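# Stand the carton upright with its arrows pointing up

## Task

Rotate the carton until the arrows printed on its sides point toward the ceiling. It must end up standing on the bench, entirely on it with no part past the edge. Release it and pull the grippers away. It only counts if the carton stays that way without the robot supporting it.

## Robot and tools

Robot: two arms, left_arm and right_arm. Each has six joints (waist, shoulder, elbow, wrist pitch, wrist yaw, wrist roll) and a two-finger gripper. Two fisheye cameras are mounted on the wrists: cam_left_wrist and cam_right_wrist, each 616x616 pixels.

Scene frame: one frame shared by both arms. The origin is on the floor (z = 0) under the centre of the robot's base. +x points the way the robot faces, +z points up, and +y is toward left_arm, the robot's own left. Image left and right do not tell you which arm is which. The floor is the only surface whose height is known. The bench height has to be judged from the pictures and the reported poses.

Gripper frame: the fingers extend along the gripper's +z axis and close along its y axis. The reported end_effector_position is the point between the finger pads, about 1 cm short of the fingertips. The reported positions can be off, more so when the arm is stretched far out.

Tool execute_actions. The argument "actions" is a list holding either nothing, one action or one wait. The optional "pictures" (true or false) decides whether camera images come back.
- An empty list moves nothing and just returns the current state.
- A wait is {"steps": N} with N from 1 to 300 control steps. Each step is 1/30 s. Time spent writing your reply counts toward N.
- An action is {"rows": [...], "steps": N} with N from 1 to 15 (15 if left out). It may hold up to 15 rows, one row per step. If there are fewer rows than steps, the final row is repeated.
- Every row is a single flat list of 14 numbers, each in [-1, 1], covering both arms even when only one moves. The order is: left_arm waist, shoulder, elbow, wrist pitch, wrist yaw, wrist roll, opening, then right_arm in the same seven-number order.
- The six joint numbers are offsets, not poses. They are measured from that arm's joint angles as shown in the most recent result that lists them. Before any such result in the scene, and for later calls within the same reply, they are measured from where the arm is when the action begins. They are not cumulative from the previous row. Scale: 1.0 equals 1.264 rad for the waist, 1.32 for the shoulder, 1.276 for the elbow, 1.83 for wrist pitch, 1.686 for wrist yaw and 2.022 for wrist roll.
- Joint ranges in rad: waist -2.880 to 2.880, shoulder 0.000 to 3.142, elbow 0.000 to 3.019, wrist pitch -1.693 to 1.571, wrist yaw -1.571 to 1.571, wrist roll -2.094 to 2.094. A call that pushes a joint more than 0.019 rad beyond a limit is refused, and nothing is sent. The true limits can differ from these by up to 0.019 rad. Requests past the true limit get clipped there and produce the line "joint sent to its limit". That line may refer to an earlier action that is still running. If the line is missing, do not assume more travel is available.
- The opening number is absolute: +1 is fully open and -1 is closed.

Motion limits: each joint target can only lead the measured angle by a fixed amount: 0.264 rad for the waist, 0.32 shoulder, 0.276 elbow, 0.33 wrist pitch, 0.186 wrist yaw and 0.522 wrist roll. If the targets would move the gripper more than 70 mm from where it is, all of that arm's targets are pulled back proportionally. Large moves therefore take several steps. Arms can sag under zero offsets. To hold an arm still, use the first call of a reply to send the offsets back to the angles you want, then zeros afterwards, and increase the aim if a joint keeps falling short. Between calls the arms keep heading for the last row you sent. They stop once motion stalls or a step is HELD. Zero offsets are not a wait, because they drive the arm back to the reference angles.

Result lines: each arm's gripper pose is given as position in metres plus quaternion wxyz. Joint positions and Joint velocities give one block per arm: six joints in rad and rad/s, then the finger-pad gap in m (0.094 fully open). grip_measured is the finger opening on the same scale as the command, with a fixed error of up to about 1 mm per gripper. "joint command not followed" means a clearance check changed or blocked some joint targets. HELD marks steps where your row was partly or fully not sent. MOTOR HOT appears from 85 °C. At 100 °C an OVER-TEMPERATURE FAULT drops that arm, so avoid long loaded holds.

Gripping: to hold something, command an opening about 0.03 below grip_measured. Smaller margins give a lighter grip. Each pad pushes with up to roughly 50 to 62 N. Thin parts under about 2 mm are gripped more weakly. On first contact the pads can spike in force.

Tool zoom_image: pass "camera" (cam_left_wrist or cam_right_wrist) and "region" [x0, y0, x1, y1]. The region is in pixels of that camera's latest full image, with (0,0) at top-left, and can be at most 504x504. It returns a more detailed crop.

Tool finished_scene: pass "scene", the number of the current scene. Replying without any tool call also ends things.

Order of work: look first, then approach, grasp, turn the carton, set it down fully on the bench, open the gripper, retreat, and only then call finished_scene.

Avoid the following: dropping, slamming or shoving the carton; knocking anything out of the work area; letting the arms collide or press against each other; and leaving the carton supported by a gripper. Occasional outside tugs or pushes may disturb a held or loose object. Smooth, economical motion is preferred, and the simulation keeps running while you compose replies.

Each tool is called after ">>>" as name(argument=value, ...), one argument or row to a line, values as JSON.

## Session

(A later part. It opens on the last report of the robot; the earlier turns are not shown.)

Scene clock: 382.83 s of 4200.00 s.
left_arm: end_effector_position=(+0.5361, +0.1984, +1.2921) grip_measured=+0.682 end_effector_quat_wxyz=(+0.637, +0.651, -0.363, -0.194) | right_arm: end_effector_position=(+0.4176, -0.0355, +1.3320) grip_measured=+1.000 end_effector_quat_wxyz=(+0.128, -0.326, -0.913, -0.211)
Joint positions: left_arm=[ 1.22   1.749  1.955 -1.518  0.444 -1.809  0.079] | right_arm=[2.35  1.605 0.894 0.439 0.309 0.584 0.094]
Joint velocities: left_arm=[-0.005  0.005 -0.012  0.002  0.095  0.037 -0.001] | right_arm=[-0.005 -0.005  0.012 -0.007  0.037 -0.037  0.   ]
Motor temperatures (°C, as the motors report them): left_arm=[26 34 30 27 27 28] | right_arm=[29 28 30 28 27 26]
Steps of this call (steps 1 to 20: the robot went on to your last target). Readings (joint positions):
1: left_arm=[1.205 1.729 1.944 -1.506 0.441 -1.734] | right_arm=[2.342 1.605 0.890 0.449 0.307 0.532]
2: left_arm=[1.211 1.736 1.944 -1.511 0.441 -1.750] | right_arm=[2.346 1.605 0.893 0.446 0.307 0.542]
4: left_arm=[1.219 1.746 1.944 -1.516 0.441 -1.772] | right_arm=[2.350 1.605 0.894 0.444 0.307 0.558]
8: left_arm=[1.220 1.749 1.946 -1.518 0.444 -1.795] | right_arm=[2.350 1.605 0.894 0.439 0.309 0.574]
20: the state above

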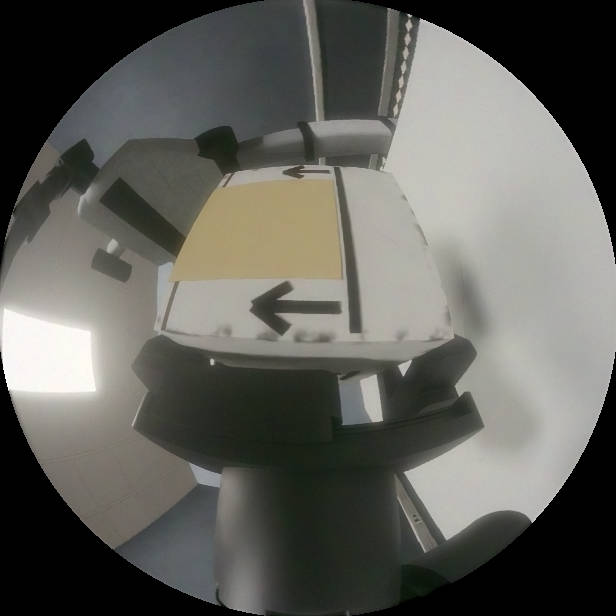

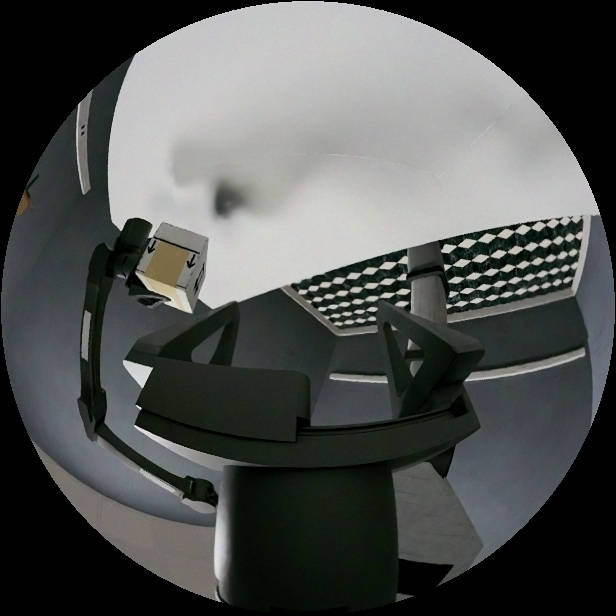

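>>> execute_actions(
  actions=[
    {"rows":[[0,-0.004,0.003,-0.015,0.004,-0.006,0.64,0.008,0,0.006,-0.006,0.005,0.012,1],[0,-0.004,0.003,-0.02,0.006,-0.012,0.64,0.02,0,0.016,-0.015,0.012,0.03,1],[0,-0.004,0.003,-0.026,0.008,-0.019,0.64,0.036,0,0.031,-0.027,0.023,0.054,1],[0,-0.004,0.003,-0.032,0.01,-0.026,0.64,0.056,0,0.05,-0.043,0.036,0.082,1],[0,-0.004,0.003,-0.038,0.012,-0.033,0.64,0.078,0,0.072,-0.061,0.051,0.113,1],[0,-0.004,0.003,-0.044,0.014,-0.04,0.64,0.101,0,0.096,-0.081,0.068,0.146,1],[0,-0.004,0.003,-0.05,0.016,-0.047,0.64,0.125,0,0.121,-0.101,0.085,0.18,1],[0,-0.004,0.003,-0.056,0.018,-0.054,0.64,0.149,0,0.146,-0.122,0.103,0.214,1],[0,-0.004,0.003,-0.062,0.019,-0.061,0.64,0.172,0,0.171,-0.142,0.12,0.248,1],[0,-0.004,0.003,-0.067,0.02,-0.067,0.64,0.193,0,0.195,-0.161,0.136,0.28,1],[0,-0.004,0.003,-0.072,0.021,-0.073,0.64,0.212,0,0.217,-0.179,0.151,0.31,1],[0,-0.004,0.003,-0.076,0.022,-0.078,0.64,0.228,0,0.236,-0.195,0.164,0.336,1],[0,-0.004,0.003,-0.078,0.0225,-0.081,0.64,0.241,0,0.251,-0.208,0.175,0.357,1],[0,-0.004,0.003,-0.08,0.0225,-0.083,0.64,0.25,0,0.262,-0.217,0.182,0.373,1],[0,-0.004,0.003,-0.0803,0.0225,-0.0831,0.64,0.256,0,0.268,-0.222,0.187,0.383,1]],"steps":15},
  ],
  pictures=false,
)

>>> execute_actions(
  actions=[
    {"steps":25},
  ],
)

Scene clock: 396.30 s of 4200.00 s.
left_arm: end_effector_position=(+0.5312, +0.2014, +1.3174) grip_measured=+0.682 end_effector_quat_wxyz=(+0.651, +0.647, -0.294, -0.268) | right_arm: end_effector_position=(+0.5477, +0.0697, +1.4138) grip_measured=+1.000 end_effector_quat_wxyz=(-0.166, +0.534, +0.812, +0.169)
Joint positions: left_arm=[ 1.22   1.749  1.955 -1.63   0.476 -1.936  0.079] | right_arm=[2.644 1.607 1.214 0.088 0.61  1.148 0.094]
Joint velocities: left_arm=[-0.005 -0.005 -0.007 -0.11  -0.022 -0.212  0.   ] | right_arm=[ 0.786 -0.034  0.613 -0.53   0.242  1.341  0.   ]
Motor temperatures (°C, as the motors report them): left_arm=[26 34 30 27 27 28] | right_arm=[30 28 30 28 27 26]
Steps of this call (steps 1 to 15: the robot went on to your last target; steps 16 to 90: nothing new was sent; then 9.97 s passed at rest; steps 91 to 105: all 15 steps of this action). Readings (joint positions):
91: left_arm=[1.220 1.749 1.955 -1.518 0.444 -1.811] | right_arm=[2.350 1.605 0.894 0.439 0.312 0.587]
92: left_arm=[1.220 1.749 1.955 -1.519 0.446 -1.812] | right_arm=[2.350 1.605 0.895 0.437 0.320 0.594]
94: left_arm=[1.220 1.749 1.955 -1.529 0.451 -1.822] | right_arm=[2.359 1.605 0.910 0.410 0.353 0.632]
98: left_arm=[1.220 1.749 1.955 -1.569 0.465 -1.860] | right_arm=[2.432 1.607 1.003 0.298 0.453 0.785]
105: the state above

Scene clock: 397.13 s of 4200.00 s.
left_arm: end_effector_position=(+0.5308, +0.2017, +1.3187) grip_measured=+0.682 end_effector_quat_wxyz=(+0.648, +0.650, -0.283, -0.280) | right_arm: end_effector_position=(+0.5663, +0.0855, +1.4417) grip_measured=+1.000 end_effector_quat_wxyz=(-0.189, +0.605, +0.755, +0.170)
Joint positions: left_arm=[ 1.22   1.749  1.955 -1.635  0.476 -1.967  0.079] | right_arm=[2.697 1.596 1.244 0.045 0.622 1.346 0.094]
Joint velocities: left_arm=[ 0.005 -0.005  0.007  0.007 -0.007 -0.007 -0.   ] | right_arm=[-0.005  0.015 -0.027 -0.002 -0.037 -0.051  0.   ]
Motor temperatures (°C, as the motors report them): left_arm=[26 34 30 27 27 28] | right_arm=[30 28 29 28 27 26]
Steps of this call (steps 1 to 25: the robot went on to your last target). Readings (joint positions):
1: left_arm=[1.220 1.749 1.955 -1.633 0.476 -1.942] | right_arm=[2.668 1.605 1.231 0.075 0.616 1.188]
2: left_arm=[1.220 1.749 1.955 -1.634 0.476 -1.947] | right_arm=[2.686 1.602 1.240 0.067 0.617 1.219]
4: left_arm=[1.220 1.749 1.955 -1.635 0.476 -1.954] | right_arm=[2.706 1.595 1.244 0.059 0.618 1.265]
8: left_arm=[1.220 1.749 1.955 -1.635 0.476 -1.962] | right_arm=[2.701 1.594 1.244 0.048 0.622 1.314]
25: the state above

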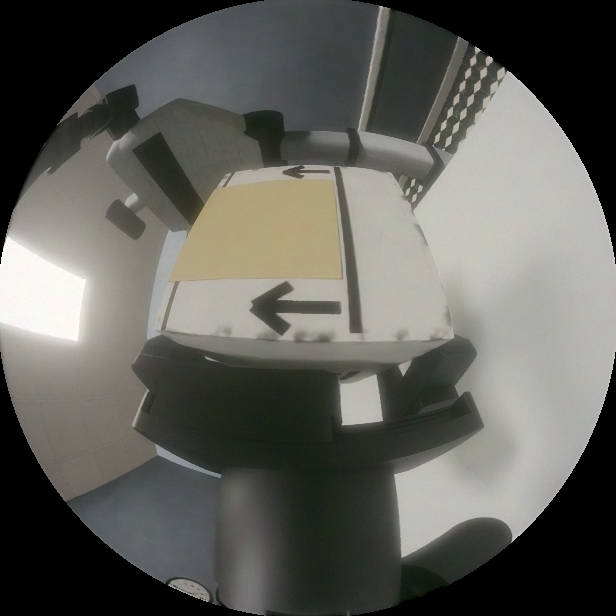

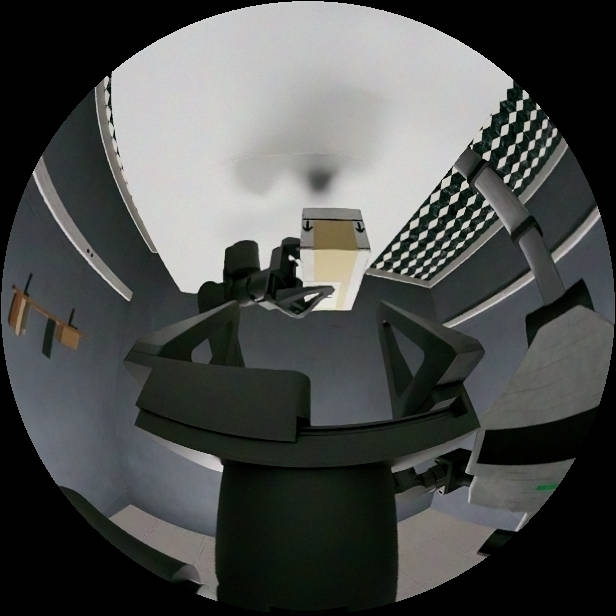

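>>> zoom_image(
  camera="cam_right_wrist",
  region=[190, 170, 430, 370],
)

Region (190, 170, 430, 370) of cam_right_wrist's 616x616 image, scaled by 2.100, with more detail than that image has.

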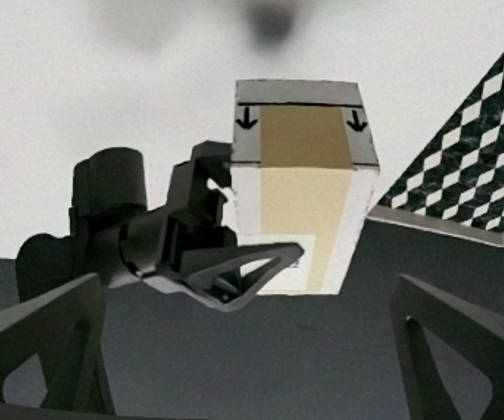

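>>> execute_actions(
  actions=[
    {"rows":[[0,-0.004,0.003,-0.015,0.003,-0.005,0.64,-0.006,0.005,0.006,0.006,-0.002,-0.005,1],[0,-0.004,0.003,-0.015,0.003,-0.005,0.64,-0.009,0.011,0.01,0.007,-0.003,-0.006,1],[0,-0.004,0.003,-0.015,0.003,-0.005,0.64,-0.013,0.019,0.015,0.009,-0.005,-0.007,1],[0,-0.004,0.003,-0.015,0.003,-0.005,0.64,-0.017,0.029,0.022,0.011,-0.007,-0.008,1],[0,-0.004,0.003,-0.015,0.003,-0.005,0.64,-0.022,0.04,0.029,0.013,-0.009,-0.009,1],[0,-0.004,0.003,-0.015,0.003,-0.005,0.64,-0.027,0.052,0.037,0.015,-0.012,-0.01,1],[0,-0.004,0.003,-0.015,0.003,-0.005,0.64,-0.032,0.064,0.045,0.017,-0.014,-0.011,1],[0,-0.004,0.003,-0.015,0.003,-0.005,0.64,-0.037,0.076,0.053,0.019,-0.017,-0.012,1],[0,-0.004,0.003,-0.015,0.003,-0.005,0.64,-0.042,0.088,0.061,0.021,-0.019,-0.013,1],[0,-0.004,0.003,-0.015,0.003,-0.005,0.64,-0.047,0.1,0.069,0.023,-0.022,-0.014,1],[0,-0.004,0.003,-0.015,0.003,-0.005,0.64,-0.052,0.111,0.076,0.025,-0.024,-0.0145,1],[0,-0.004,0.003,-0.015,0.003,-0.005,0.64,-0.057,0.121,0.082,0.027,-0.026,-0.015,1],[0,-0.004,0.003,-0.015,0.003,-0.005,0.64,-0.061,0.129,0.088,0.029,-0.028,-0.0155,1],[0,-0.004,0.003,-0.015,0.003,-0.005,0.64,-0.064,0.135,0.092,0.03,-0.029,-0.0155,1],[0,-0.004,0.003,-0.015,0.003,-0.005,0.64,-0.0657,0.1384,0.094,0.0306,-0.0298,-0.0155,1]],"steps":15},
  ],
  pictures=false,
)

>>> execute_actions(
  actions=[
    {"steps":20},
  ],
)

Scene clock: 440.97 s of 4200.00 s.
left_arm: end_effector_position=(+0.5308, +0.2017, +1.3187) grip_measured=+0.682 end_effector_quat_wxyz=(+0.648, +0.650, -0.283, -0.280) | right_arm: end_effector_position=(+0.5388, +0.1287, +1.3948) grip_measured=+1.000 end_effector_quat_wxyz=(-0.196, +0.598, +0.759, +0.168)
Joint positions: left_arm=[ 1.22   1.749  1.955 -1.635  0.476 -1.967  0.079] | right_arm=[2.652 1.757 1.352 0.087 0.575 1.33  0.094]
Joint velocities: left_arm=[-0.015 -0.005  0.017 -0.007 -0.066  0.007  0.   ] | right_arm=[-0.22   0.405  0.085  0.027  0.051 -0.037  0.   ]
Motor temperatures (°C, as the motors report them): left_arm=[26 34 29 27 28 28] | right_arm=[30 28 28 28 27 26]
Steps of this call (steps 1 to 15: the robot went on to your last target; steps 16 to 90: nothing new was sent; then 40.33 s passed at rest; steps 91 to 105: all 15 steps of this action). Readings (joint positions):
91: left_arm=[1.220 1.749 1.955 -1.635 0.476 -1.967] | right_arm=[2.697 1.596 1.244 0.045 0.622 1.347]
92: left_arm=[1.220 1.749 1.955 -1.635 0.476 -1.967] | right_arm=[2.697 1.596 1.244 0.045 0.621 1.347]
94: left_arm=[1.220 1.749 1.955 -1.635 0.476 -1.967] | right_arm=[2.697 1.601 1.251 0.047 0.616 1.346]
98: left_arm=[1.220 1.749 1.955 -1.635 0.476 -1.967] | right_arm=[2.694 1.642 1.292 0.063 0.600 1.340]
105: the state above

Scene clock: 441.63 s of 4200.00 s.
left_arm: end_effector_position=(+0.5308, +0.2017, +1.3187) grip_measured=+0.682 end_effector_quat_wxyz=(+0.648, +0.650, -0.283, -0.280) | right_arm: end_effector_position=(+0.5253, +0.1276, +1.3799) grip_measured=+1.000 end_effector_quat_wxyz=(-0.197, +0.594, +0.764, +0.156)
Joint positions: left_arm=[ 1.22   1.749  1.955 -1.635  0.476 -1.967  0.079] | right_arm=[2.631 1.781 1.358 0.09  0.573 1.326 0.094]
Joint velocities: left_arm=[-0.015 -0.015 -0.007 -0.007  0.007 -0.037  0.   ] | right_arm=[-0.015 -0.005  0.002 -0.002 -0.095 -0.022  0.   ]
Motor temperatures (°C, as the motors report them): left_arm=[26 34 29 27 28 28] | right_arm=[30 28 28 28 27 26]
Steps of this call (steps 1 to 20: the robot went on to your last target). Readings (joint positions):
1: left_arm=[1.220 1.749 1.955 -1.635 0.476 -1.967] | right_arm=[2.645 1.770 1.354 0.087 0.574 1.329]
2: left_arm=[1.220 1.749 1.955 -1.635 0.476 -1.967] | right_arm=[2.639 1.779 1.354 0.087 0.574 1.329]
4: left_arm=[1.220 1.749 1.955 -1.635 0.476 -1.967] | right_arm=[2.633 1.790 1.354 0.087 0.574 1.328]
8: left_arm=[1.220 1.749 1.955 -1.635 0.476 -1.967] | right_arm=[2.631 1.790 1.355 0.088 0.573 1.327]
20: the state above

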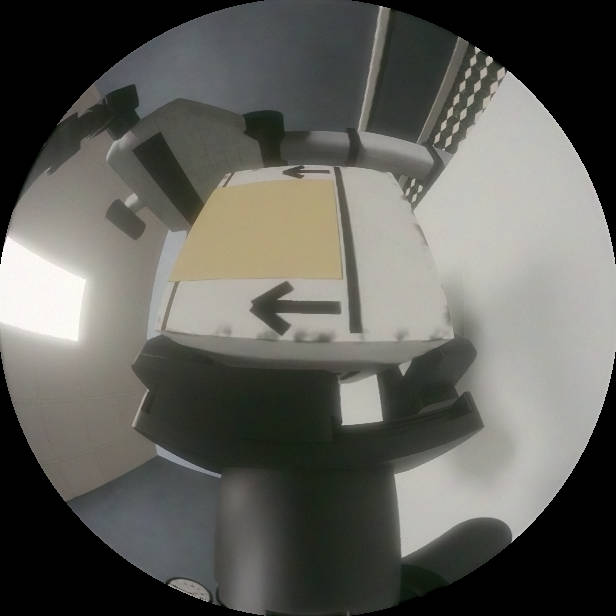

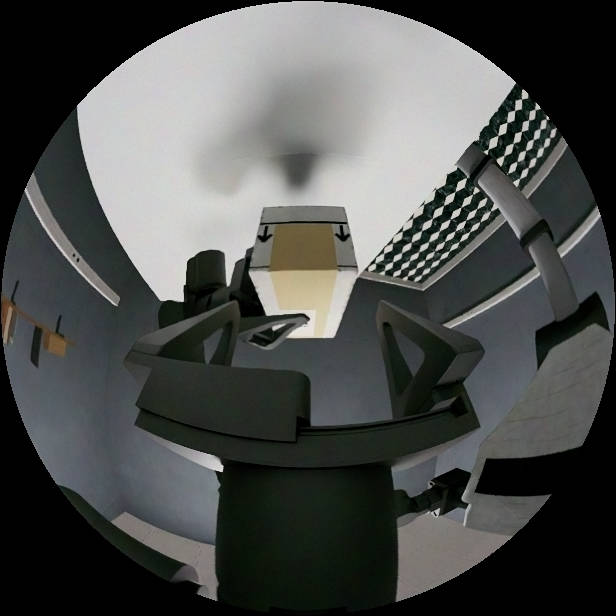

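>>> zoom_image(
  camera="cam_right_wrist",
  region=[190, 170, 430, 370],
)

Region (190, 170, 430, 370) of cam_right_wrist's 616x616 image, scaled by 2.100, with more detail than that image has.

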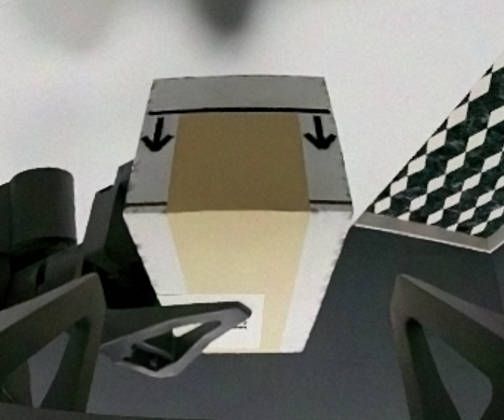

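>>> execute_actions(
  actions=[
    {"rows":[[0,-0.004,0.003,-0.015,0.003,-0.005,0.64,-0.014,0.004,0.006,-0.006,-0.002,-0.005,1],[0,-0.004,0.003,-0.015,0.003,-0.005,0.64,-0.0155,0.007,0.01,-0.0062,-0.003,-0.0055,1],[0,-0.004,0.003,-0.015,0.003,-0.005,0.64,-0.017,0.011,0.015,-0.0064,-0.004,-0.006,1],[0,-0.004,0.003,-0.015,0.003,-0.005,0.64,-0.0185,0.015,0.02,-0.0066,-0.005,-0.0065,1],[0,-0.004,0.003,-0.015,0.003,-0.005,0.64,-0.02,0.02,0.025,-0.0068,-0.006,-0.007,1],[0,-0.004,0.003,-0.015,0.003,-0.005,0.64,-0.022,0.025,0.03,-0.007,-0.007,-0.0075,1],[0,-0.004,0.003,-0.015,0.003,-0.005,0.64,-0.024,0.03,0.035,-0.0072,-0.008,-0.008,1],[0,-0.004,0.003,-0.015,0.003,-0.005,0.64,-0.026,0.035,0.04,-0.0075,-0.009,-0.0085,1],[0,-0.004,0.003,-0.015,0.003,-0.005,0.64,-0.028,0.04,0.045,-0.0078,-0.01,-0.009,1],[0,-0.004,0.003,-0.015,0.003,-0.005,0.64,-0.03,0.044,0.05,-0.008,-0.011,-0.0093,1],[0,-0.004,0.003,-0.015,0.003,-0.005,0.64,-0.0315,0.048,0.055,-0.0082,-0.012,-0.0096,1],[0,-0.004,0.003,-0.015,0.003,-0.005,0.64,-0.0325,0.051,0.06,-0.0084,-0.0127,-0.0099,1],[0,-0.004,0.003,-0.015,0.003,-0.005,0.64,-0.0335,0.054,0.064,-0.0086,-0.0132,-0.0099,1],[0,-0.004,0.003,-0.015,0.003,-0.005,0.64,-0.034,0.056,0.067,-0.0087,-0.0137,-0.0099,1],[0,-0.004,0.003,-0.015,0.003,-0.005,0.64,-0.0344,0.0568,0.0682,-0.0087,-0.0137,-0.0099,1]],"steps":15},
  ],
  pictures=false,
)

>>> execute_actions(
  actions=[
    {"steps":15},
  ],
)

Scene clock: 464.53 s of 4200.00 s.
left_arm: end_effector_position=(+0.5308, +0.2017, +1.3187) grip_measured=+0.682 end_effector_quat_wxyz=(+0.648, +0.650, -0.283, -0.280) | right_arm: end_effector_position=(+0.5293, +0.1472, +1.3633) grip_measured=+1.000 end_effector_quat_wxyz=(-0.197, +0.596, +0.761, +0.163)
Joint positions: left_arm=[ 1.22   1.749  1.955 -1.635  0.476 -1.967  0.079] | right_arm=[2.621 1.842 1.434 0.088 0.552 1.319 0.094]
Joint velocities: left_arm=[-0.005 -0.015 -0.012 -0.002 -0.081 -0.022 -0.001] | right_arm=[-0.073  0.142  0.1   -0.002 -0.007  0.022  0.   ]
Motor temperatures (°C, as the motors report them): left_arm=[26 34 29 27 28 28] | right_arm=[31 28 28 28 27 26]
Steps of this call (steps 1 to 15: the robot went on to your last target; steps 16 to 90: nothing new was sent; then 19.40 s passed at rest; steps 91 to 105: all 15 steps of this action). Readings (joint positions):
91: left_arm=[1.220 1.749 1.955 -1.635 0.476 -1.967] | right_arm=[2.631 1.781 1.358 0.090 0.573 1.326]
92: left_arm=[1.220 1.749 1.955 -1.635 0.476 -1.967] | right_arm=[2.631 1.781 1.358 0.090 0.571 1.326]
94: left_arm=[1.220 1.749 1.955 -1.635 0.476 -1.967] | right_arm=[2.631 1.784 1.364 0.089 0.569 1.326]
98: left_arm=[1.220 1.749 1.955 -1.635 0.476 -1.967] | right_arm=[2.631 1.800 1.392 0.089 0.562 1.324]
105: the state above

Scene clock: 465.03 s of 4200.00 s.
left_arm: end_effector_position=(+0.5308, +0.2017, +1.3187) grip_measured=+0.682 end_effector_quat_wxyz=(+0.648, +0.650, -0.283, -0.280) | right_arm: end_effector_position=(+0.5230, +0.1473, +1.3580) grip_measured=+1.000 end_effector_quat_wxyz=(-0.198, +0.593, +0.764, +0.158)
Joint positions: left_arm=[ 1.22   1.749  1.955 -1.635  0.476 -1.967  0.079] | right_arm=[2.614 1.852 1.437 0.085 0.552 1.318 0.094]
Joint velocities: left_arm=[ 0.005  0.005  0.012 -0.007  0.007  0.066 -0.   ] | right_arm=[ 0.005 -0.015 -0.007 -0.002  0.022  0.022  0.   ]
Motor temperatures (°C, as the motors report them): left_arm=[26 34 29 27 28 28] | right_arm=[31 28 28 28 27 26]
Steps of this call (steps 1 to 15: the robot went on to your last target). Readings (joint positions):
1: left_arm=[1.220 1.749 1.955 -1.635 0.476 -1.967] | right_arm=[2.619 1.846 1.436 0.087 0.552 1.319]
2: left_arm=[1.220 1.749 1.955 -1.635 0.476 -1.967] | right_arm=[2.617 1.849 1.437 0.087 0.552 1.319]
4: left_arm=[1.220 1.749 1.955 -1.635 0.476 -1.967] | right_arm=[2.615 1.852 1.437 0.085 0.552 1.318]
8: left_arm=[1.220 1.749 1.955 -1.635 0.476 -1.967] | right_arm=[2.614 1.852 1.437 0.085 0.552 1.318]
15: the state above

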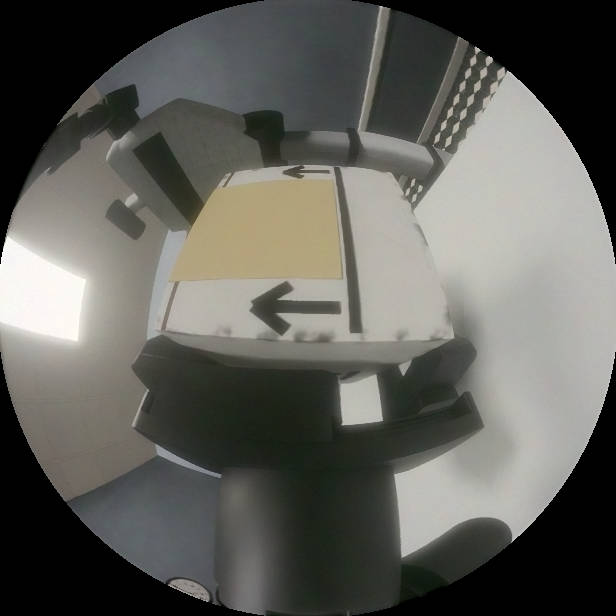

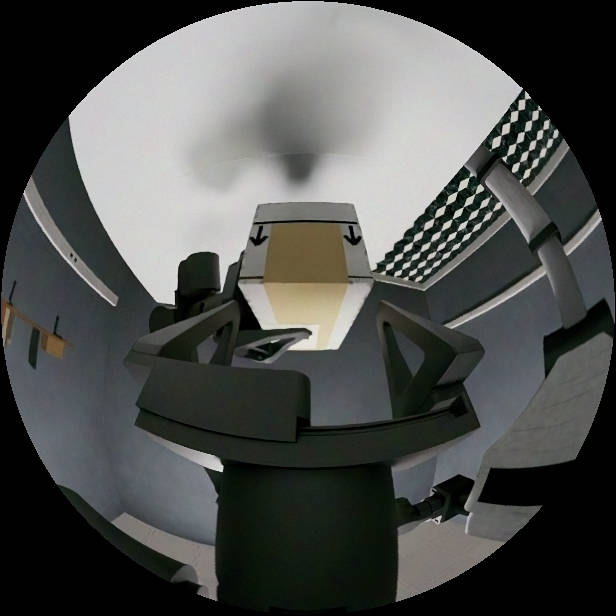

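>>> execute_actions(
  actions=[
    {"rows":[[0,-0.004,0.003,-0.015,0.003,-0.005,0.64,-0.022,0.004,0.007,-0.006,-0.002,-0.005,1],[0,-0.004,0.003,-0.015,0.003,-0.005,0.64,-0.0245,0.007,0.011,-0.0062,-0.003,-0.0055,1],[0,-0.004,0.003,-0.015,0.003,-0.005,0.64,-0.027,0.011,0.016,-0.0064,-0.004,-0.006,1],[0,-0.004,0.003,-0.015,0.003,-0.005,0.64,-0.03,0.015,0.021,-0.0066,-0.005,-0.0065,1],[0,-0.004,0.003,-0.015,0.003,-0.005,0.64,-0.033,0.02,0.026,-0.0068,-0.006,-0.007,1],[0,-0.004,0.003,-0.015,0.003,-0.005,0.64,-0.036,0.025,0.032,-0.007,-0.007,-0.0075,1],[0,-0.004,0.003,-0.015,0.003,-0.005,0.64,-0.039,0.03,0.038,-0.0072,-0.008,-0.008,1],[0,-0.004,0.003,-0.015,0.003,-0.005,0.64,-0.042,0.035,0.044,-0.0074,-0.009,-0.0085,1],[0,-0.004,0.003,-0.015,0.003,-0.005,0.64,-0.045,0.04,0.05,-0.0075,-0.01,-0.009,1],[0,-0.004,0.003,-0.015,0.003,-0.005,0.64,-0.048,0.044,0.055,-0.0076,-0.011,-0.0093,1],[0,-0.004,0.003,-0.015,0.003,-0.005,0.64,-0.05,0.048,0.06,-0.0077,-0.012,-0.0096,1],[0,-0.004,0.003,-0.015,0.003,-0.005,0.64,-0.052,0.051,0.065,-0.0077,-0.0127,-0.01,1],[0,-0.004,0.003,-0.015,0.003,-0.005,0.64,-0.0535,0.054,0.069,-0.0077,-0.0132,-0.0104,1],[0,-0.004,0.003,-0.015,0.003,-0.005,0.64,-0.0542,0.056,0.072,-0.0077,-0.0137,-0.0104,1],[0,-0.004,0.003,-0.015,0.003,-0.005,0.64,-0.0546,0.057,0.0734,-0.0077,-0.0137,-0.0104,1]],"steps":15},
  ],
  pictures=false,
)

>>> execute_actions(
  actions=[
    {"steps":15},
  ],
)

Scene clock: 483.40 s of 4200.00 s.
left_arm: end_effector_position=(+0.5310, +0.2017, +1.3186) grip_measured=+0.681 end_effector_quat_wxyz=(+0.648, +0.650, -0.282, -0.280) | right_arm: end_effector_position=(+0.5255, +0.1528, +1.3228) grip_measured=+1.000 end_effector_quat_wxyz=(-0.191, +0.600, +0.762, +0.154)
Joint positions: left_arm=[ 1.22   1.749  1.955 -1.635  0.476 -1.967  0.079] | right_arm=[2.575 1.914 1.518 0.083 0.531 1.31  0.094]
Joint velocities: left_arm=[-0.015 -0.005  0.002  0.002  0.022  0.007 -0.   ] | right_arm=[-0.112  0.142  0.095 -0.002 -0.022  0.022  0.   ]
Motor temperatures (°C, as the motors report them): left_arm=[26 34 29 27 28 28] | right_arm=[32 28 28 28 27 26]
Steps of this call (steps 1 to 15: the robot went on to your last target; steps 16 to 90: nothing new was sent; then 14.87 s passed at rest; steps 91 to 105: all 15 steps of this action). Readings (joint positions):
91: left_arm=[1.220 1.749 1.955 -1.635 0.476 -1.967] | right_arm=[2.614 1.852 1.437 0.085 0.552 1.317]
92: left_arm=[1.220 1.749 1.955 -1.635 0.476 -1.967] | right_arm=[2.614 1.852 1.437 0.085 0.550 1.317]
94: left_arm=[1.220 1.749 1.955 -1.635 0.476 -1.967] | right_arm=[2.613 1.855 1.444 0.085 0.547 1.317]
98: left_arm=[1.220 1.749 1.955 -1.635 0.476 -1.967] | right_arm=[2.605 1.871 1.474 0.084 0.540 1.315]
105: the state above

Scene clock: 483.90 s of 4200.00 s.
left_arm: end_effector_position=(+0.5310, +0.2017, +1.3186) grip_measured=+0.681 end_effector_quat_wxyz=(+0.648, +0.650, -0.282, -0.280) | right_arm: end_effector_position=(+0.5204, +0.1519, +1.3170) grip_measured=+1.000 end_effector_quat_wxyz=(-0.191, +0.598, +0.764, +0.150)
Joint positions: left_arm=[ 1.22   1.749  1.955 -1.635  0.476 -1.967  0.079] | right_arm=[2.567 1.923 1.522 0.083 0.531 1.308 0.094]
Joint velocities: left_arm=[-0.015 -0.005  0.007 -0.012 -0.037  0.007  0.001] | right_arm=[ 0.005  0.005 -0.002 -0.022  0.139  0.007  0.   ]
Motor temperatures (°C, as the motors report them): left_arm=[26 34 29 27 28 28] | right_arm=[32 28 28 28 27 26]
Steps of this call (steps 1 to 15: the robot went on to your last target). Readings (joint positions):
1: left_arm=[1.220 1.749 1.955 -1.635 0.476 -1.967] | right_arm=[2.572 1.917 1.521 0.083 0.531 1.309]
2: left_arm=[1.220 1.749 1.955 -1.635 0.476 -1.967] | right_arm=[2.569 1.920 1.522 0.083 0.531 1.309]
4: left_arm=[1.220 1.749 1.955 -1.635 0.476 -1.967] | right_arm=[2.567 1.922 1.522 0.083 0.531 1.309]
8: left_arm=[1.220 1.749 1.955 -1.635 0.476 -1.967] | right_arm=[2.567 1.923 1.522 0.083 0.531 1.308]
15: the state above
All arms were judged still, so your last target was given up. Only a new action makes them travel on or press farther. Fingers that are still opening or closing keep moving.

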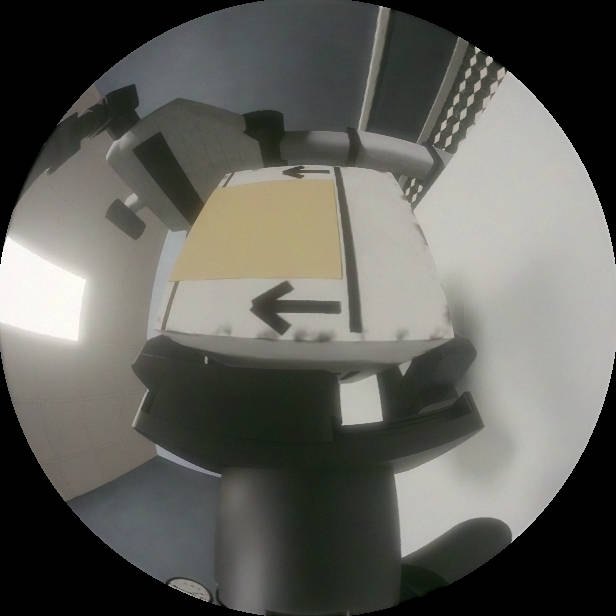

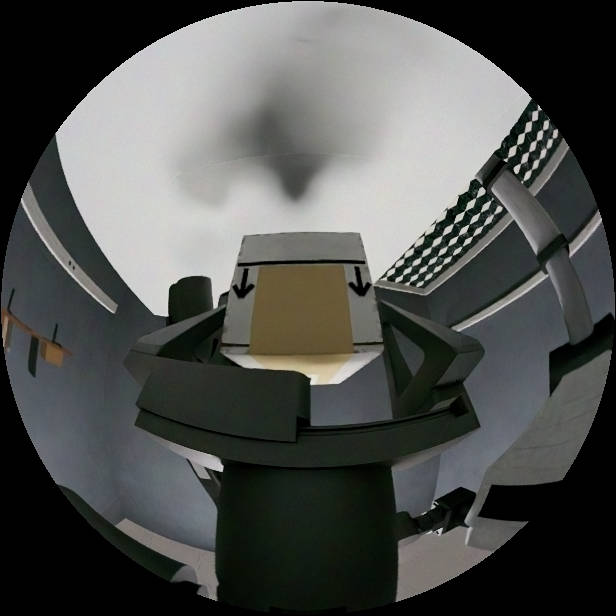

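>>> execute_actions(
  actions=[
    {"rows":[[0,-0.004,0.003,-0.015,0.003,-0.005,0.64,0,0.004,0.007,0,-0.003,0,1],[0,-0.004,0.003,-0.015,0.003,-0.005,0.64,0,0.006,0.009,0,-0.006,0,1],[0,-0.004,0.003,-0.015,0.003,-0.005,0.64,0,0.008,0.011,0,-0.009,0,1],[0,-0.004,0.003,-0.015,0.003,-0.005,0.64,0,0.01,0.013,0,-0.012,0,1],[0,-0.004,0.003,-0.015,0.003,-0.005,0.64,0,0.012,0.016,0,-0.015,0,1],[0,-0.004,0.003,-0.015,0.003,-0.005,0.64,0,0.014,0.019,0,-0.018,0,1],[0,-0.004,0.003,-0.015,0.003,-0.005,0.64,0,0.0155,0.021,0,-0.021,0,1],[0,-0.004,0.003,-0.015,0.003,-0.005,0.64,0,0.0165,0.023,0,-0.0235,0,1],[0,-0.004,0.003,-0.015,0.003,-0.005,0.64,0,0.0169,0.024,0,-0.025,0,1]],"steps":15},
  ],
)

Scene clock: 502.47 s of 4200.00 s.
left_arm: end_effector_position=(+0.5310, +0.2017, +1.3186) grip_measured=+0.681 end_effector_quat_wxyz=(+0.648, +0.650, -0.282, -0.280) | right_arm: end_effector_position=(+0.5281, +0.1616, +1.3172) grip_measured=+1.000 end_effector_quat_wxyz=(-0.198, +0.600, +0.756, +0.168)
Joint positions: left_arm=[ 1.22   1.749  1.955 -1.635  0.476 -1.967  0.079] | right_arm=[2.567 1.933 1.546 0.083 0.49  1.308 0.094]
Joint velocities: left_arm=[ 0.005 -0.015  0.007  0.002  0.081 -0.022  0.   ] | right_arm=[-0.005 -0.005 -0.002 -0.007 -0.081 -0.081  0.   ]
Motor temperatures (°C, as the motors report them): left_arm=[26 34 29 27 28 28] | right_arm=[32 28 28 28 27 26]
Steps of this call (steps 1 to 90: nothing new was sent; then 15.07 s passed at rest; steps 91 to 105: all 15 steps of this action). Readings (joint positions):
91: left_arm=[1.220 1.749 1.955 -1.635 0.476 -1.967] | right_arm=[2.567 1.923 1.522 0.083 0.529 1.308]
92: left_arm=[1.220 1.749 1.955 -1.635 0.476 -1.967] | right_arm=[2.567 1.923 1.522 0.083 0.526 1.308]
94: left_arm=[1.220 1.749 1.955 -1.635 0.476 -1.967] | right_arm=[2.567 1.924 1.524 0.083 0.516 1.308]
98: left_arm=[1.220 1.749 1.955 -1.635 0.476 -1.967] | right_arm=[2.567 1.929 1.539 0.083 0.497 1.308]
105: the state above

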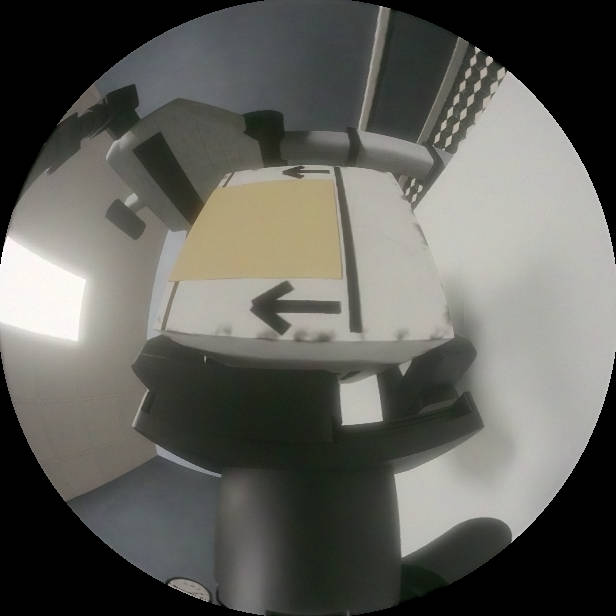

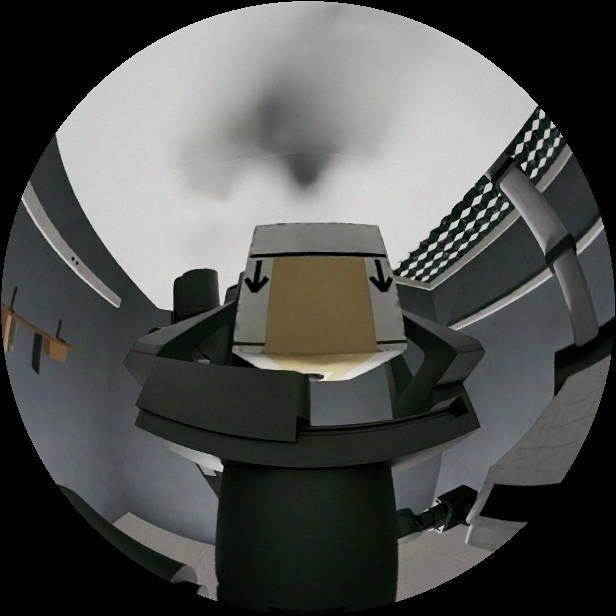

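>>> execute_actions(
  actions=[
    {"rows":[[0,-0.004,0.003,-0.015,0.003,-0.005,0.64,0,0.009,0.003,0,0,0,1],[0,-0.004,0.003,-0.015,0.003,-0.005,0.64,0,0.01,0.003,0,0,0,1],[0,-0.004,0.003,-0.015,0.003,-0.005,0.64,0,0.011,0.003,0,0,0,1],[0,-0.004,0.003,-0.015,0.003,-0.005,0.64,0,0.012,0.003,0,0,0,1],[0,-0.004,0.003,-0.015,0.003,-0.005,0.64,0,0.013,0.003,0,0,0,1],[0,-0.004,0.003,-0.015,0.003,-0.005,0.64,0,0.014,0.003,0,0,0,1]],"steps":15},
  ],
)

Scene clock: 512.03 s of 4200.00 s.
left_arm: end_effector_position=(+0.5310, +0.2017, +1.3186) grip_measured=+0.681 end_effector_quat_wxyz=(+0.648, +0.650, -0.282, -0.280) | right_arm: end_effector_position=(+0.5216, +0.1642, +1.3163) grip_measured=+1.000 end_effector_quat_wxyz=(-0.201, +0.598, +0.758, +0.166)
Joint positions: left_arm=[ 1.22   1.749  1.955 -1.635  0.476 -1.967  0.079] | right_arm=[2.567 1.942 1.546 0.083 0.49  1.308 0.094]
Joint velocities: left_arm=[-0.005  0.005 -0.007 -0.002  0.081 -0.081  0.001] | right_arm=[-0.005 -0.005 -0.002  0.007 -0.007  0.007  0.   ]
Motor temperatures (°C, as the motors report them): left_arm=[26 34 29 28 28 28] | right_arm=[32 28 28 28 27 26]
Steps of this call (steps 1 to 15: the robot went on to your last target; steps 16 to 90: nothing new was sent; then 6.07 s passed at rest; steps 91 to 105: all 15 steps of this action). Readings (joint positions):
91: left_arm=[1.220 1.749 1.955 -1.635 0.476 -1.967] | right_arm=[2.567 1.934 1.546 0.083 0.490 1.308]
92: left_arm=[1.220 1.749 1.955 -1.635 0.476 -1.967] | right_arm=[2.567 1.934 1.546 0.083 0.490 1.308]
94: left_arm=[1.220 1.749 1.955 -1.635 0.476 -1.967] | right_arm=[2.567 1.934 1.546 0.083 0.490 1.308]
98: left_arm=[1.220 1.749 1.955 -1.635 0.476 -1.967] | right_arm=[2.567 1.937 1.546 0.083 0.490 1.308]
105: the state above

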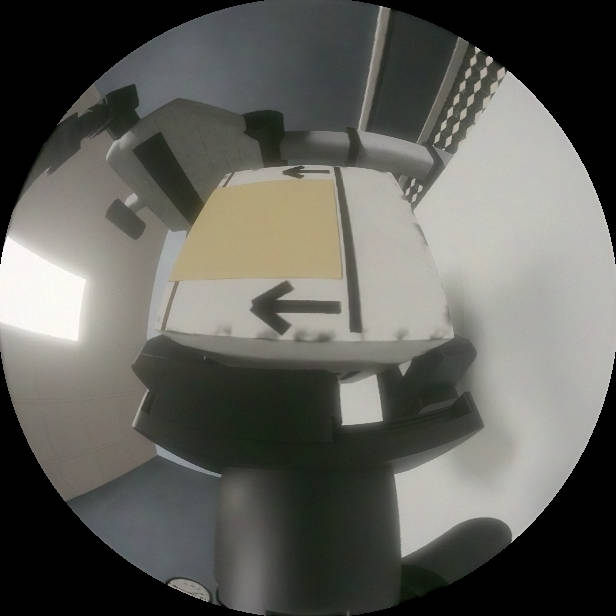

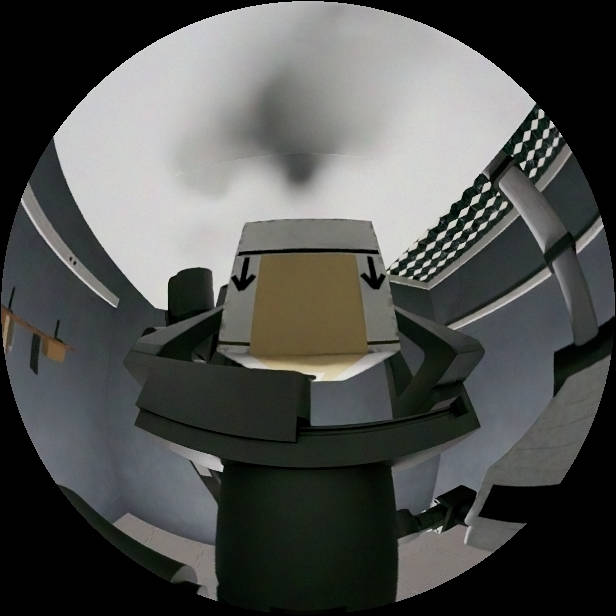

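>>> execute_actions(
  actions=[
    {"rows":[[0,-0.004,0.003,-0.015,0.003,-0.005,0.64,0,0,0,0,0,0,0.96],[0,-0.004,0.003,-0.015,0.003,-0.005,0.64,0,0,0,0,0,0,0.92],[0,-0.004,0.003,-0.015,0.003,-0.005,0.64,0,0,0,0,0,0,0.88],[0,-0.004,0.003,-0.015,0.003,-0.005,0.64,0,0,0,0,0,0,0.84],[0,-0.004,0.003,-0.015,0.003,-0.005,0.64,0,0,0,0,0,0,0.8],[0,-0.004,0.003,-0.015,0.003,-0.005,0.64,0,0,0,0,0,0,0.77],[0,-0.004,0.003,-0.015,0.003,-0.005,0.64,0,0,0,0,0,0,0.74],[0,-0.004,0.003,-0.015,0.003,-0.005,0.64,0,0,0,0,0,0,0.72],[0,-0.004,0.003,-0.015,0.003,-0.005,0.64,0,0,0,0,0,0,0.7],[0,-0.004,0.003,-0.015,0.003,-0.005,0.64,0,0,0,0,0,0,0.68],[0,-0.004,0.003,-0.015,0.003,-0.005,0.64,0,0,0,0,0,0,0.66],[0,-0.004,0.003,-0.015,0.003,-0.005,0.64,0,0,0,0,0,0,0.65],[0,-0.004,0.003,-0.015,0.003,-0.005,0.64,0,0,0,0,0,0,0.64],[0,-0.004,0.003,-0.015,0.003,-0.005,0.64,0,0,0,0,0,0,0.63],[0,-0.004,0.003,-0.015,0.003,-0.005,0.64,0,0,0,0,0,0,0.62]],"steps":15},
  ],
  pictures=false,
)

>>> execute_actions(
  actions=[
    {"rows":[[0,-0.004,0.003,-0.015,0.003,-0.005,0.64,0,0,0,0,0,0,0.61],[0,-0.004,0.003,-0.015,0.003,-0.005,0.64,0,0,0,0,0,0,0.6],[0,-0.004,0.003,-0.015,0.003,-0.005,0.64,0,0,0,0,0,0,0.59],[0,-0.004,0.003,-0.015,0.003,-0.005,0.64,0,0,0,0,0,0,0.58],[0,-0.004,0.003,-0.015,0.003,-0.005,0.64,0,0,0,0,0,0,0.57],[0,-0.004,0.003,-0.015,0.003,-0.005,0.64,0,0,0,0,0,0,0.56],[0,-0.004,0.003,-0.015,0.003,-0.005,0.64,0,0,0,0,0,0,0.55],[0,-0.004,0.003,-0.015,0.003,-0.005,0.64,0,0,0,0,0,0,0.54],[0,-0.004,0.003,-0.015,0.003,-0.005,0.64,0,0,0,0,0,0,0.53],[0,-0.004,0.003,-0.015,0.003,-0.005,0.64,0,0,0,0,0,0,0.52],[0,-0.004,0.003,-0.015,0.003,-0.005,0.64,0,0,0,0,0,0,0.51],[0,-0.004,0.003,-0.015,0.003,-0.005,0.64,0,0,0,0,0,0,0.5]],"steps":15},
  ],
  pictures=false,
)

Scene clock: 524.80 s of 4200.00 s.
left_arm: end_effector_position=(+0.5311, +0.2016, +1.3187) grip_measured=+0.681 end_effector_quat_wxyz=(+0.648, +0.650, -0.282, -0.280) | right_arm: end_effector_position=(+0.5216, +0.1641, +1.3162) grip_measured=+0.651 end_effector_quat_wxyz=(-0.201, +0.598, +0.758, +0.166)
Joint positions: left_arm=[ 1.22   1.749  1.955 -1.635  0.477 -1.968  0.079] | right_arm=[2.567 1.942 1.546 0.083 0.49  1.308 0.078]
Joint velocities: left_arm=[ 0.005 -0.015 -0.002  0.007  0.051  0.022  0.001] | right_arm=[-0.015 -0.005  0.007  0.012 -0.007 -0.051 -0.   ]
Motor temperatures (°C, as the motors report them): left_arm=[26 34 29 28 28 28] | right_arm=[33 28 28 28 27 26]
Steps of this call (steps 1 to 15: the robot went on to your last target; steps 16 to 90: nothing new was sent; then 9.27 s passed at rest; steps 91 to 105: all 15 steps of this action). Readings (joint positions):
91: left_arm=[1.220 1.749 1.955 -1.635 0.476 -1.967] | right_arm=[2.567 1.942 1.546 0.083 0.490 1.308]
92: left_arm=[1.220 1.749 1.955 -1.635 0.476 -1.967] | right_arm=[2.567 1.942 1.546 0.083 0.490 1.308]
94: left_arm=[1.220 1.749 1.955 -1.635 0.476 -1.967] | right_arm=[2.567 1.942 1.546 0.083 0.490 1.308]
98: left_arm=[1.220 1.749 1.955 -1.635 0.476 -1.967] | right_arm=[2.567 1.942 1.546 0.083 0.490 1.308]
105: the state above

Scene clock: 525.30 s of 4200.00 s.
left_arm: end_effector_position=(+0.5311, +0.2016, +1.3187) grip_measured=+0.681 end_effector_quat_wxyz=(+0.648, +0.650, -0.282, -0.280) | right_arm: end_effector_position=(+0.5216, +0.1641, +1.3162) grip_measured=+0.651 end_effector_quat_wxyz=(-0.201, +0.598, +0.758, +0.166)
Joint positions: left_arm=[ 1.22   1.749  1.955 -1.635  0.477 -1.968  0.079] | right_arm=[2.567 1.942 1.546 0.083 0.49  1.308 0.078]
Joint velocities: left_arm=[-0.015 -0.005 -0.017  0.007 -0.022 -0.007  0.001] | right_arm=[-0.005  0.005  0.007  0.002 -0.007  0.007 -0.001]
Motor temperatures (°C, as the motors report them): left_arm=[26 34 29 28 28 28] | right_arm=[33 28 28 28 27 26]
Steps of this call (steps 1 to 15: all 15 steps of this action). Readings (joint positions):
1: left_arm=[1.220 1.749 1.955 -1.635 0.477 -1.968] | right_arm=[2.567 1.942 1.546 0.083 0.490 1.308]
2: left_arm=[1.220 1.749 1.955 -1.635 0.477 -1.968] | right_arm=[2.567 1.942 1.546 0.083 0.490 1.308]
4: left_arm=[1.220 1.749 1.955 -1.635 0.477 -1.968] | right_arm=[2.567 1.942 1.546 0.083 0.490 1.308]
8: left_arm=[1.220 1.749 1.955 -1.635 0.477 -1.968] | right_arm=[2.567 1.942 1.546 0.083 0.490 1.308]
15: the state above

>>> execute_actions(
  actions=[
    {"rows":[[0,-0.004,0.003,-0.012,0,0,0.66,0,0,0,0,0,0,0.6],[0,-0.004,0.003,-0.012,0,0,0.67,0,0,0,0,0,0,0.6],[0,-0.004,0.003,-0.012,0,0,0.68,0,0,0,0,0,0,0.6],[0,-0.004,0.003,-0.01,0,0,0.69,0,0,0,0,0,0,0.6],[0,-0.004,0.003,-0.01,0,0,0.71,0,0,0,0,0,0,0.6],[0,-0.004,0.003,-0.008,0,0,0.74,0,0,0,0,0,0,0.6],[0,-0.004,0.003,-0.008,0,0,0.78,0,0,0,0,0,0,0.6],[0,-0.004,0.003,-0.008,0,0,0.82,0,0,0,0,0,0,0.6],[0,-0.004,0.003,-0.008,0,0,0.86,0,0,0,0,0,0,0.6],[0,-0.004,0.003,-0.008,0,0,0.9,0,0,0,0,0,0,0.6],[0,-0.004,0.003,-0.008,0,0,0.95,0,0,0,0,0,0,0.6],[0,-0.004,0.003,-0.008,0,0,1,0,0,0,0,0,0,0.6]],"steps":15},
  ],
)

Scene clock: 535.23 s of 4200.00 s.
left_arm: end_effector_position=(+0.5311, +0.2016, +1.3187) grip_measured=+1.000 end_effector_quat_wxyz=(+0.648, +0.650, -0.282, -0.280) | right_arm: end_effector_position=(+0.5216, +0.1634, +1.3158) grip_measured=+0.651 end_effector_quat_wxyz=(-0.200, +0.598, +0.759, +0.164)
Joint positions: left_arm=[ 1.22   1.749  1.955 -1.635  0.477 -1.968  0.094] | right_arm=[2.567 1.942 1.546 0.083 0.495 1.308 0.078]
Joint velocities: left_arm=[-0.005  0.005 -0.002 -0.017 -0.066  0.022  0.   ] | right_arm=[-0.015 -0.005  0.017  0.017 -0.007 -0.037 -0.   ]
Motor temperatures (°C, as the motors report them): left_arm=[26 34 29 28 28 28] | right_arm=[33 28 28 28 27 26]
Steps of this call (steps 1 to 15: the robot went on to your last target; steps 16 to 90: nothing new was sent; then 6.43 s passed at rest; steps 91 to 105: all 15 steps of this action). Readings (joint positions):
91: left_arm=[1.220 1.749 1.955 -1.635 0.477 -1.968] | right_arm=[2.567 1.942 1.546 0.083 0.490 1.308]
92: left_arm=[1.220 1.749 1.955 -1.635 0.477 -1.968] | right_arm=[2.567 1.942 1.546 0.083 0.490 1.308]
94: left_arm=[1.220 1.749 1.955 -1.635 0.477 -1.968] | right_arm=[2.567 1.942 1.546 0.083 0.490 1.308]
98: left_arm=[1.220 1.749 1.955 -1.635 0.477 -1.968] | right_arm=[2.567 1.942 1.546 0.083 0.494 1.308]
105: the state above

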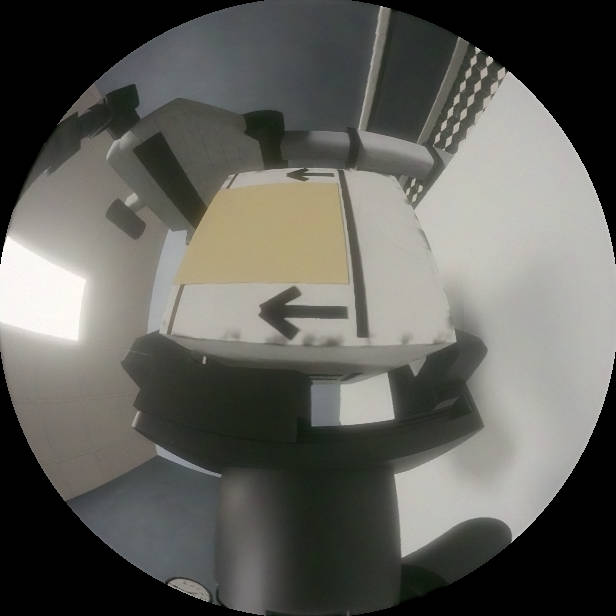

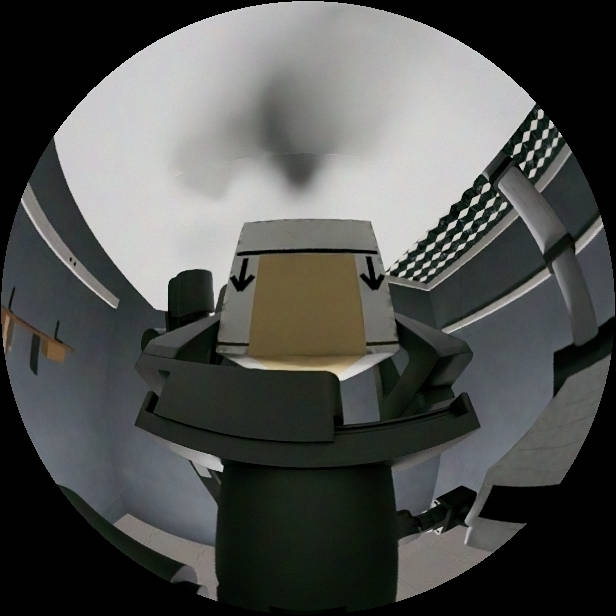

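>>> execute_actions(
  actions=[
    {"rows":[[0,-0.004,0.008,-0.008,0,0,1,0,0,0,0,-0.003,0,0.6],[0,-0.004,0.013,-0.009,0,0,1,0,0,0,0,-0.003,0,0.6],[0,-0.004,0.019,-0.0105,0,0,1,0,0,0,0,-0.003,0,0.6],[0,-0.004,0.027,-0.012,0,0,1,0,0,0,0,-0.003,0,0.6],[0,-0.004,0.036,-0.014,0,0,1,0,0,0,0,-0.003,0,0.6],[0,-0.004,0.045,-0.016,0,0,1,0,0,0,0,-0.003,0,0.6],[0,-0.004,0.054,-0.018,0,0,1,0,0,0,0,-0.003,0,0.6],[0,-0.004,0.063,-0.02,0,0,1,0,0,0,0,-0.003,0,0.6],[0,-0.004,0.072,-0.022,0,0,1,0,0,0,0,-0.003,0,0.6],[0,-0.004,0.081,-0.024,0,0,1,0,0,0,0,-0.003,0,0.6],[0,-0.004,0.09,-0.026,0,0,1,0,0,0,0,-0.003,0,0.6],[0,-0.004,0.099,-0.028,0,0,1,0,0,0,0,-0.003,0,0.6],[0,-0.004,0.107,-0.029,0,0,1,0,0,0,0,-0.003,0,0.6],[0,-0.004,0.113,-0.03,0,0,1,0,0,0,0,-0.003,0,0.6],[0,-0.004,0.1176,-0.03,0,0,1,0,0,0,0,-0.003,0,0.6]],"steps":15},
  ],
  pictures=false,
)

>>> execute_actions(
  actions=[
    {"steps":12},
  ],
)

Scene clock: 569.20 s of 4200.00 s.
left_arm: end_effector_position=(+0.5809, +0.2116, +1.3126) grip_measured=+1.000 end_effector_quat_wxyz=(+0.632, +0.673, -0.297, -0.243) | right_arm: end_effector_position=(+0.5216, +0.1634, +1.3158) grip_measured=+0.651 end_effector_quat_wxyz=(-0.200, +0.598, +0.759, +0.164)
Joint positions: left_arm=[ 1.22   1.749  2.081 -1.663  0.477 -1.968  0.094] | right_arm=[2.567 1.942 1.546 0.083 0.495 1.308 0.078]
Joint velocities: left_arm=[ 0.005  0.005  0.276  0.012  0.037 -0.022  0.   ] | right_arm=[-0.015 -0.015 -0.007  0.002  0.037 -0.022  0.001]
Motor temperatures (°C, as the motors report them): left_arm=[26 35 29 27 28 28] | right_arm=[34 28 28 28 27 26]
joint sent to its limit (left arm) — the command would take joint 4 (wrist pitch) past its lower limit, so that joint was sent only as far as its limit.
Steps of this call (steps 1 to 15: the robot went on to your last target; steps 16 to 90: nothing new was sent; then 30.47 s passed at rest; steps 91 to 105: all 15 steps of this action). Readings (joint positions):
91: left_arm=[1.220 1.749 1.955 -1.635 0.477 -1.968] | right_arm=[2.567 1.942 1.546 0.083 0.495 1.308]
92: left_arm=[1.220 1.749 1.955 -1.635 0.477 -1.968] | right_arm=[2.567 1.942 1.546 0.083 0.495 1.308]
94: left_arm=[1.220 1.749 1.960 -1.637 0.477 -1.968] | right_arm=[2.567 1.942 1.546 0.083 0.495 1.308]
98: left_arm=[1.220 1.749 1.994 -1.649 0.477 -1.968] | right_arm=[2.567 1.942 1.546 0.083 0.495 1.308]
105: the state above

Scene clock: 569.60 s of 4200.00 s.
left_arm: end_effector_position=(+0.5878, +0.2131, +1.3121) grip_measured=+1.000 end_effector_quat_wxyz=(+0.629, +0.677, -0.299, -0.237) | right_arm: end_effector_position=(+0.5216, +0.1634, +1.3158) grip_measured=+0.651 end_effector_quat_wxyz=(-0.200, +0.598, +0.759, +0.164)
Joint positions: left_arm=[ 1.22   1.749  2.097 -1.664  0.477 -1.968  0.094] | right_arm=[2.567 1.942 1.546 0.083 0.495 1.308 0.078]
Joint velocities: left_arm=[-0.005  0.005 -0.002 -0.007 -0.037 -0.051  0.   ] | right_arm=[-0.005 -0.005 -0.002 -0.012 -0.051  0.037  0.   ]
Motor temperatures (°C, as the motors report them): left_arm=[26 35 29 27 28 28] | right_arm=[34 28 28 28 27 26]
joint sent to its limit (left arm) — the command would take joint 4 (wrist pitch) past its lower limit, so that joint was sent only as far as its limit.
Steps of this call (steps 1 to 12: the robot went on to your last target). Readings (joint positions):
1: left_arm=[1.220 1.749 2.088 -1.663 0.477 -1.968] | right_arm=[2.567 1.942 1.546 0.083 0.495 1.308]
2: left_arm=[1.220 1.749 2.094 -1.663 0.477 -1.968] | right_arm=[2.567 1.942 1.546 0.083 0.495 1.308]
4: left_arm=[1.220 1.749 2.097 -1.663 0.477 -1.968] | right_arm=[2.567 1.942 1.546 0.083 0.495 1.308]
8: left_arm=[1.220 1.749 2.097 -1.664 0.477 -1.968] | right_arm=[2.567 1.942 1.546 0.083 0.495 1.308]
12: the state above

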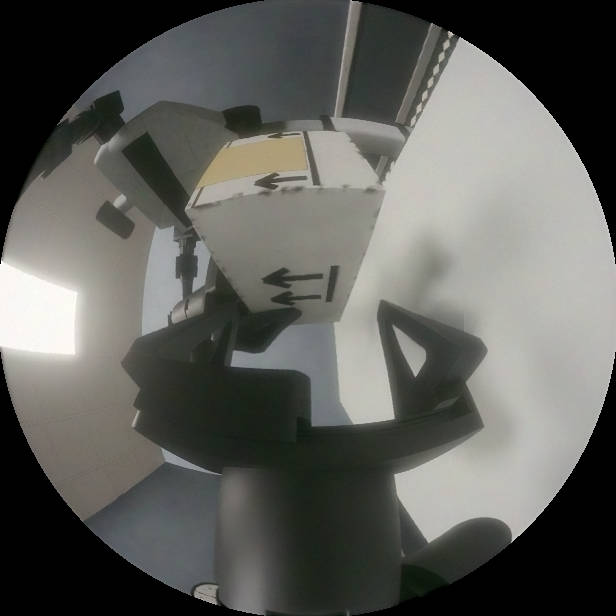

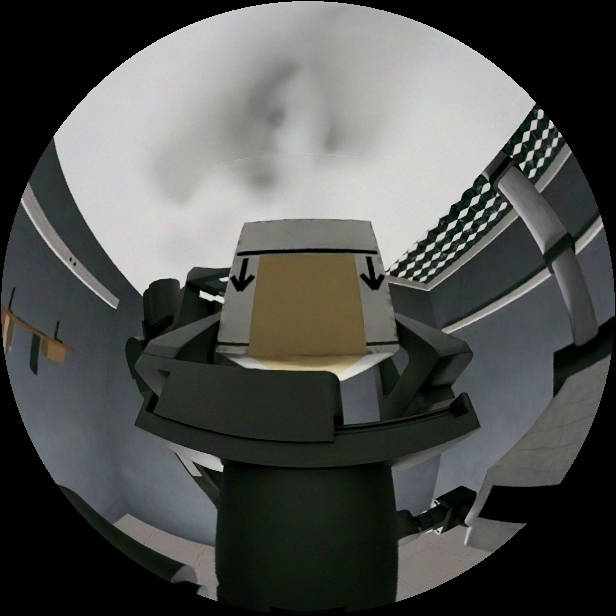

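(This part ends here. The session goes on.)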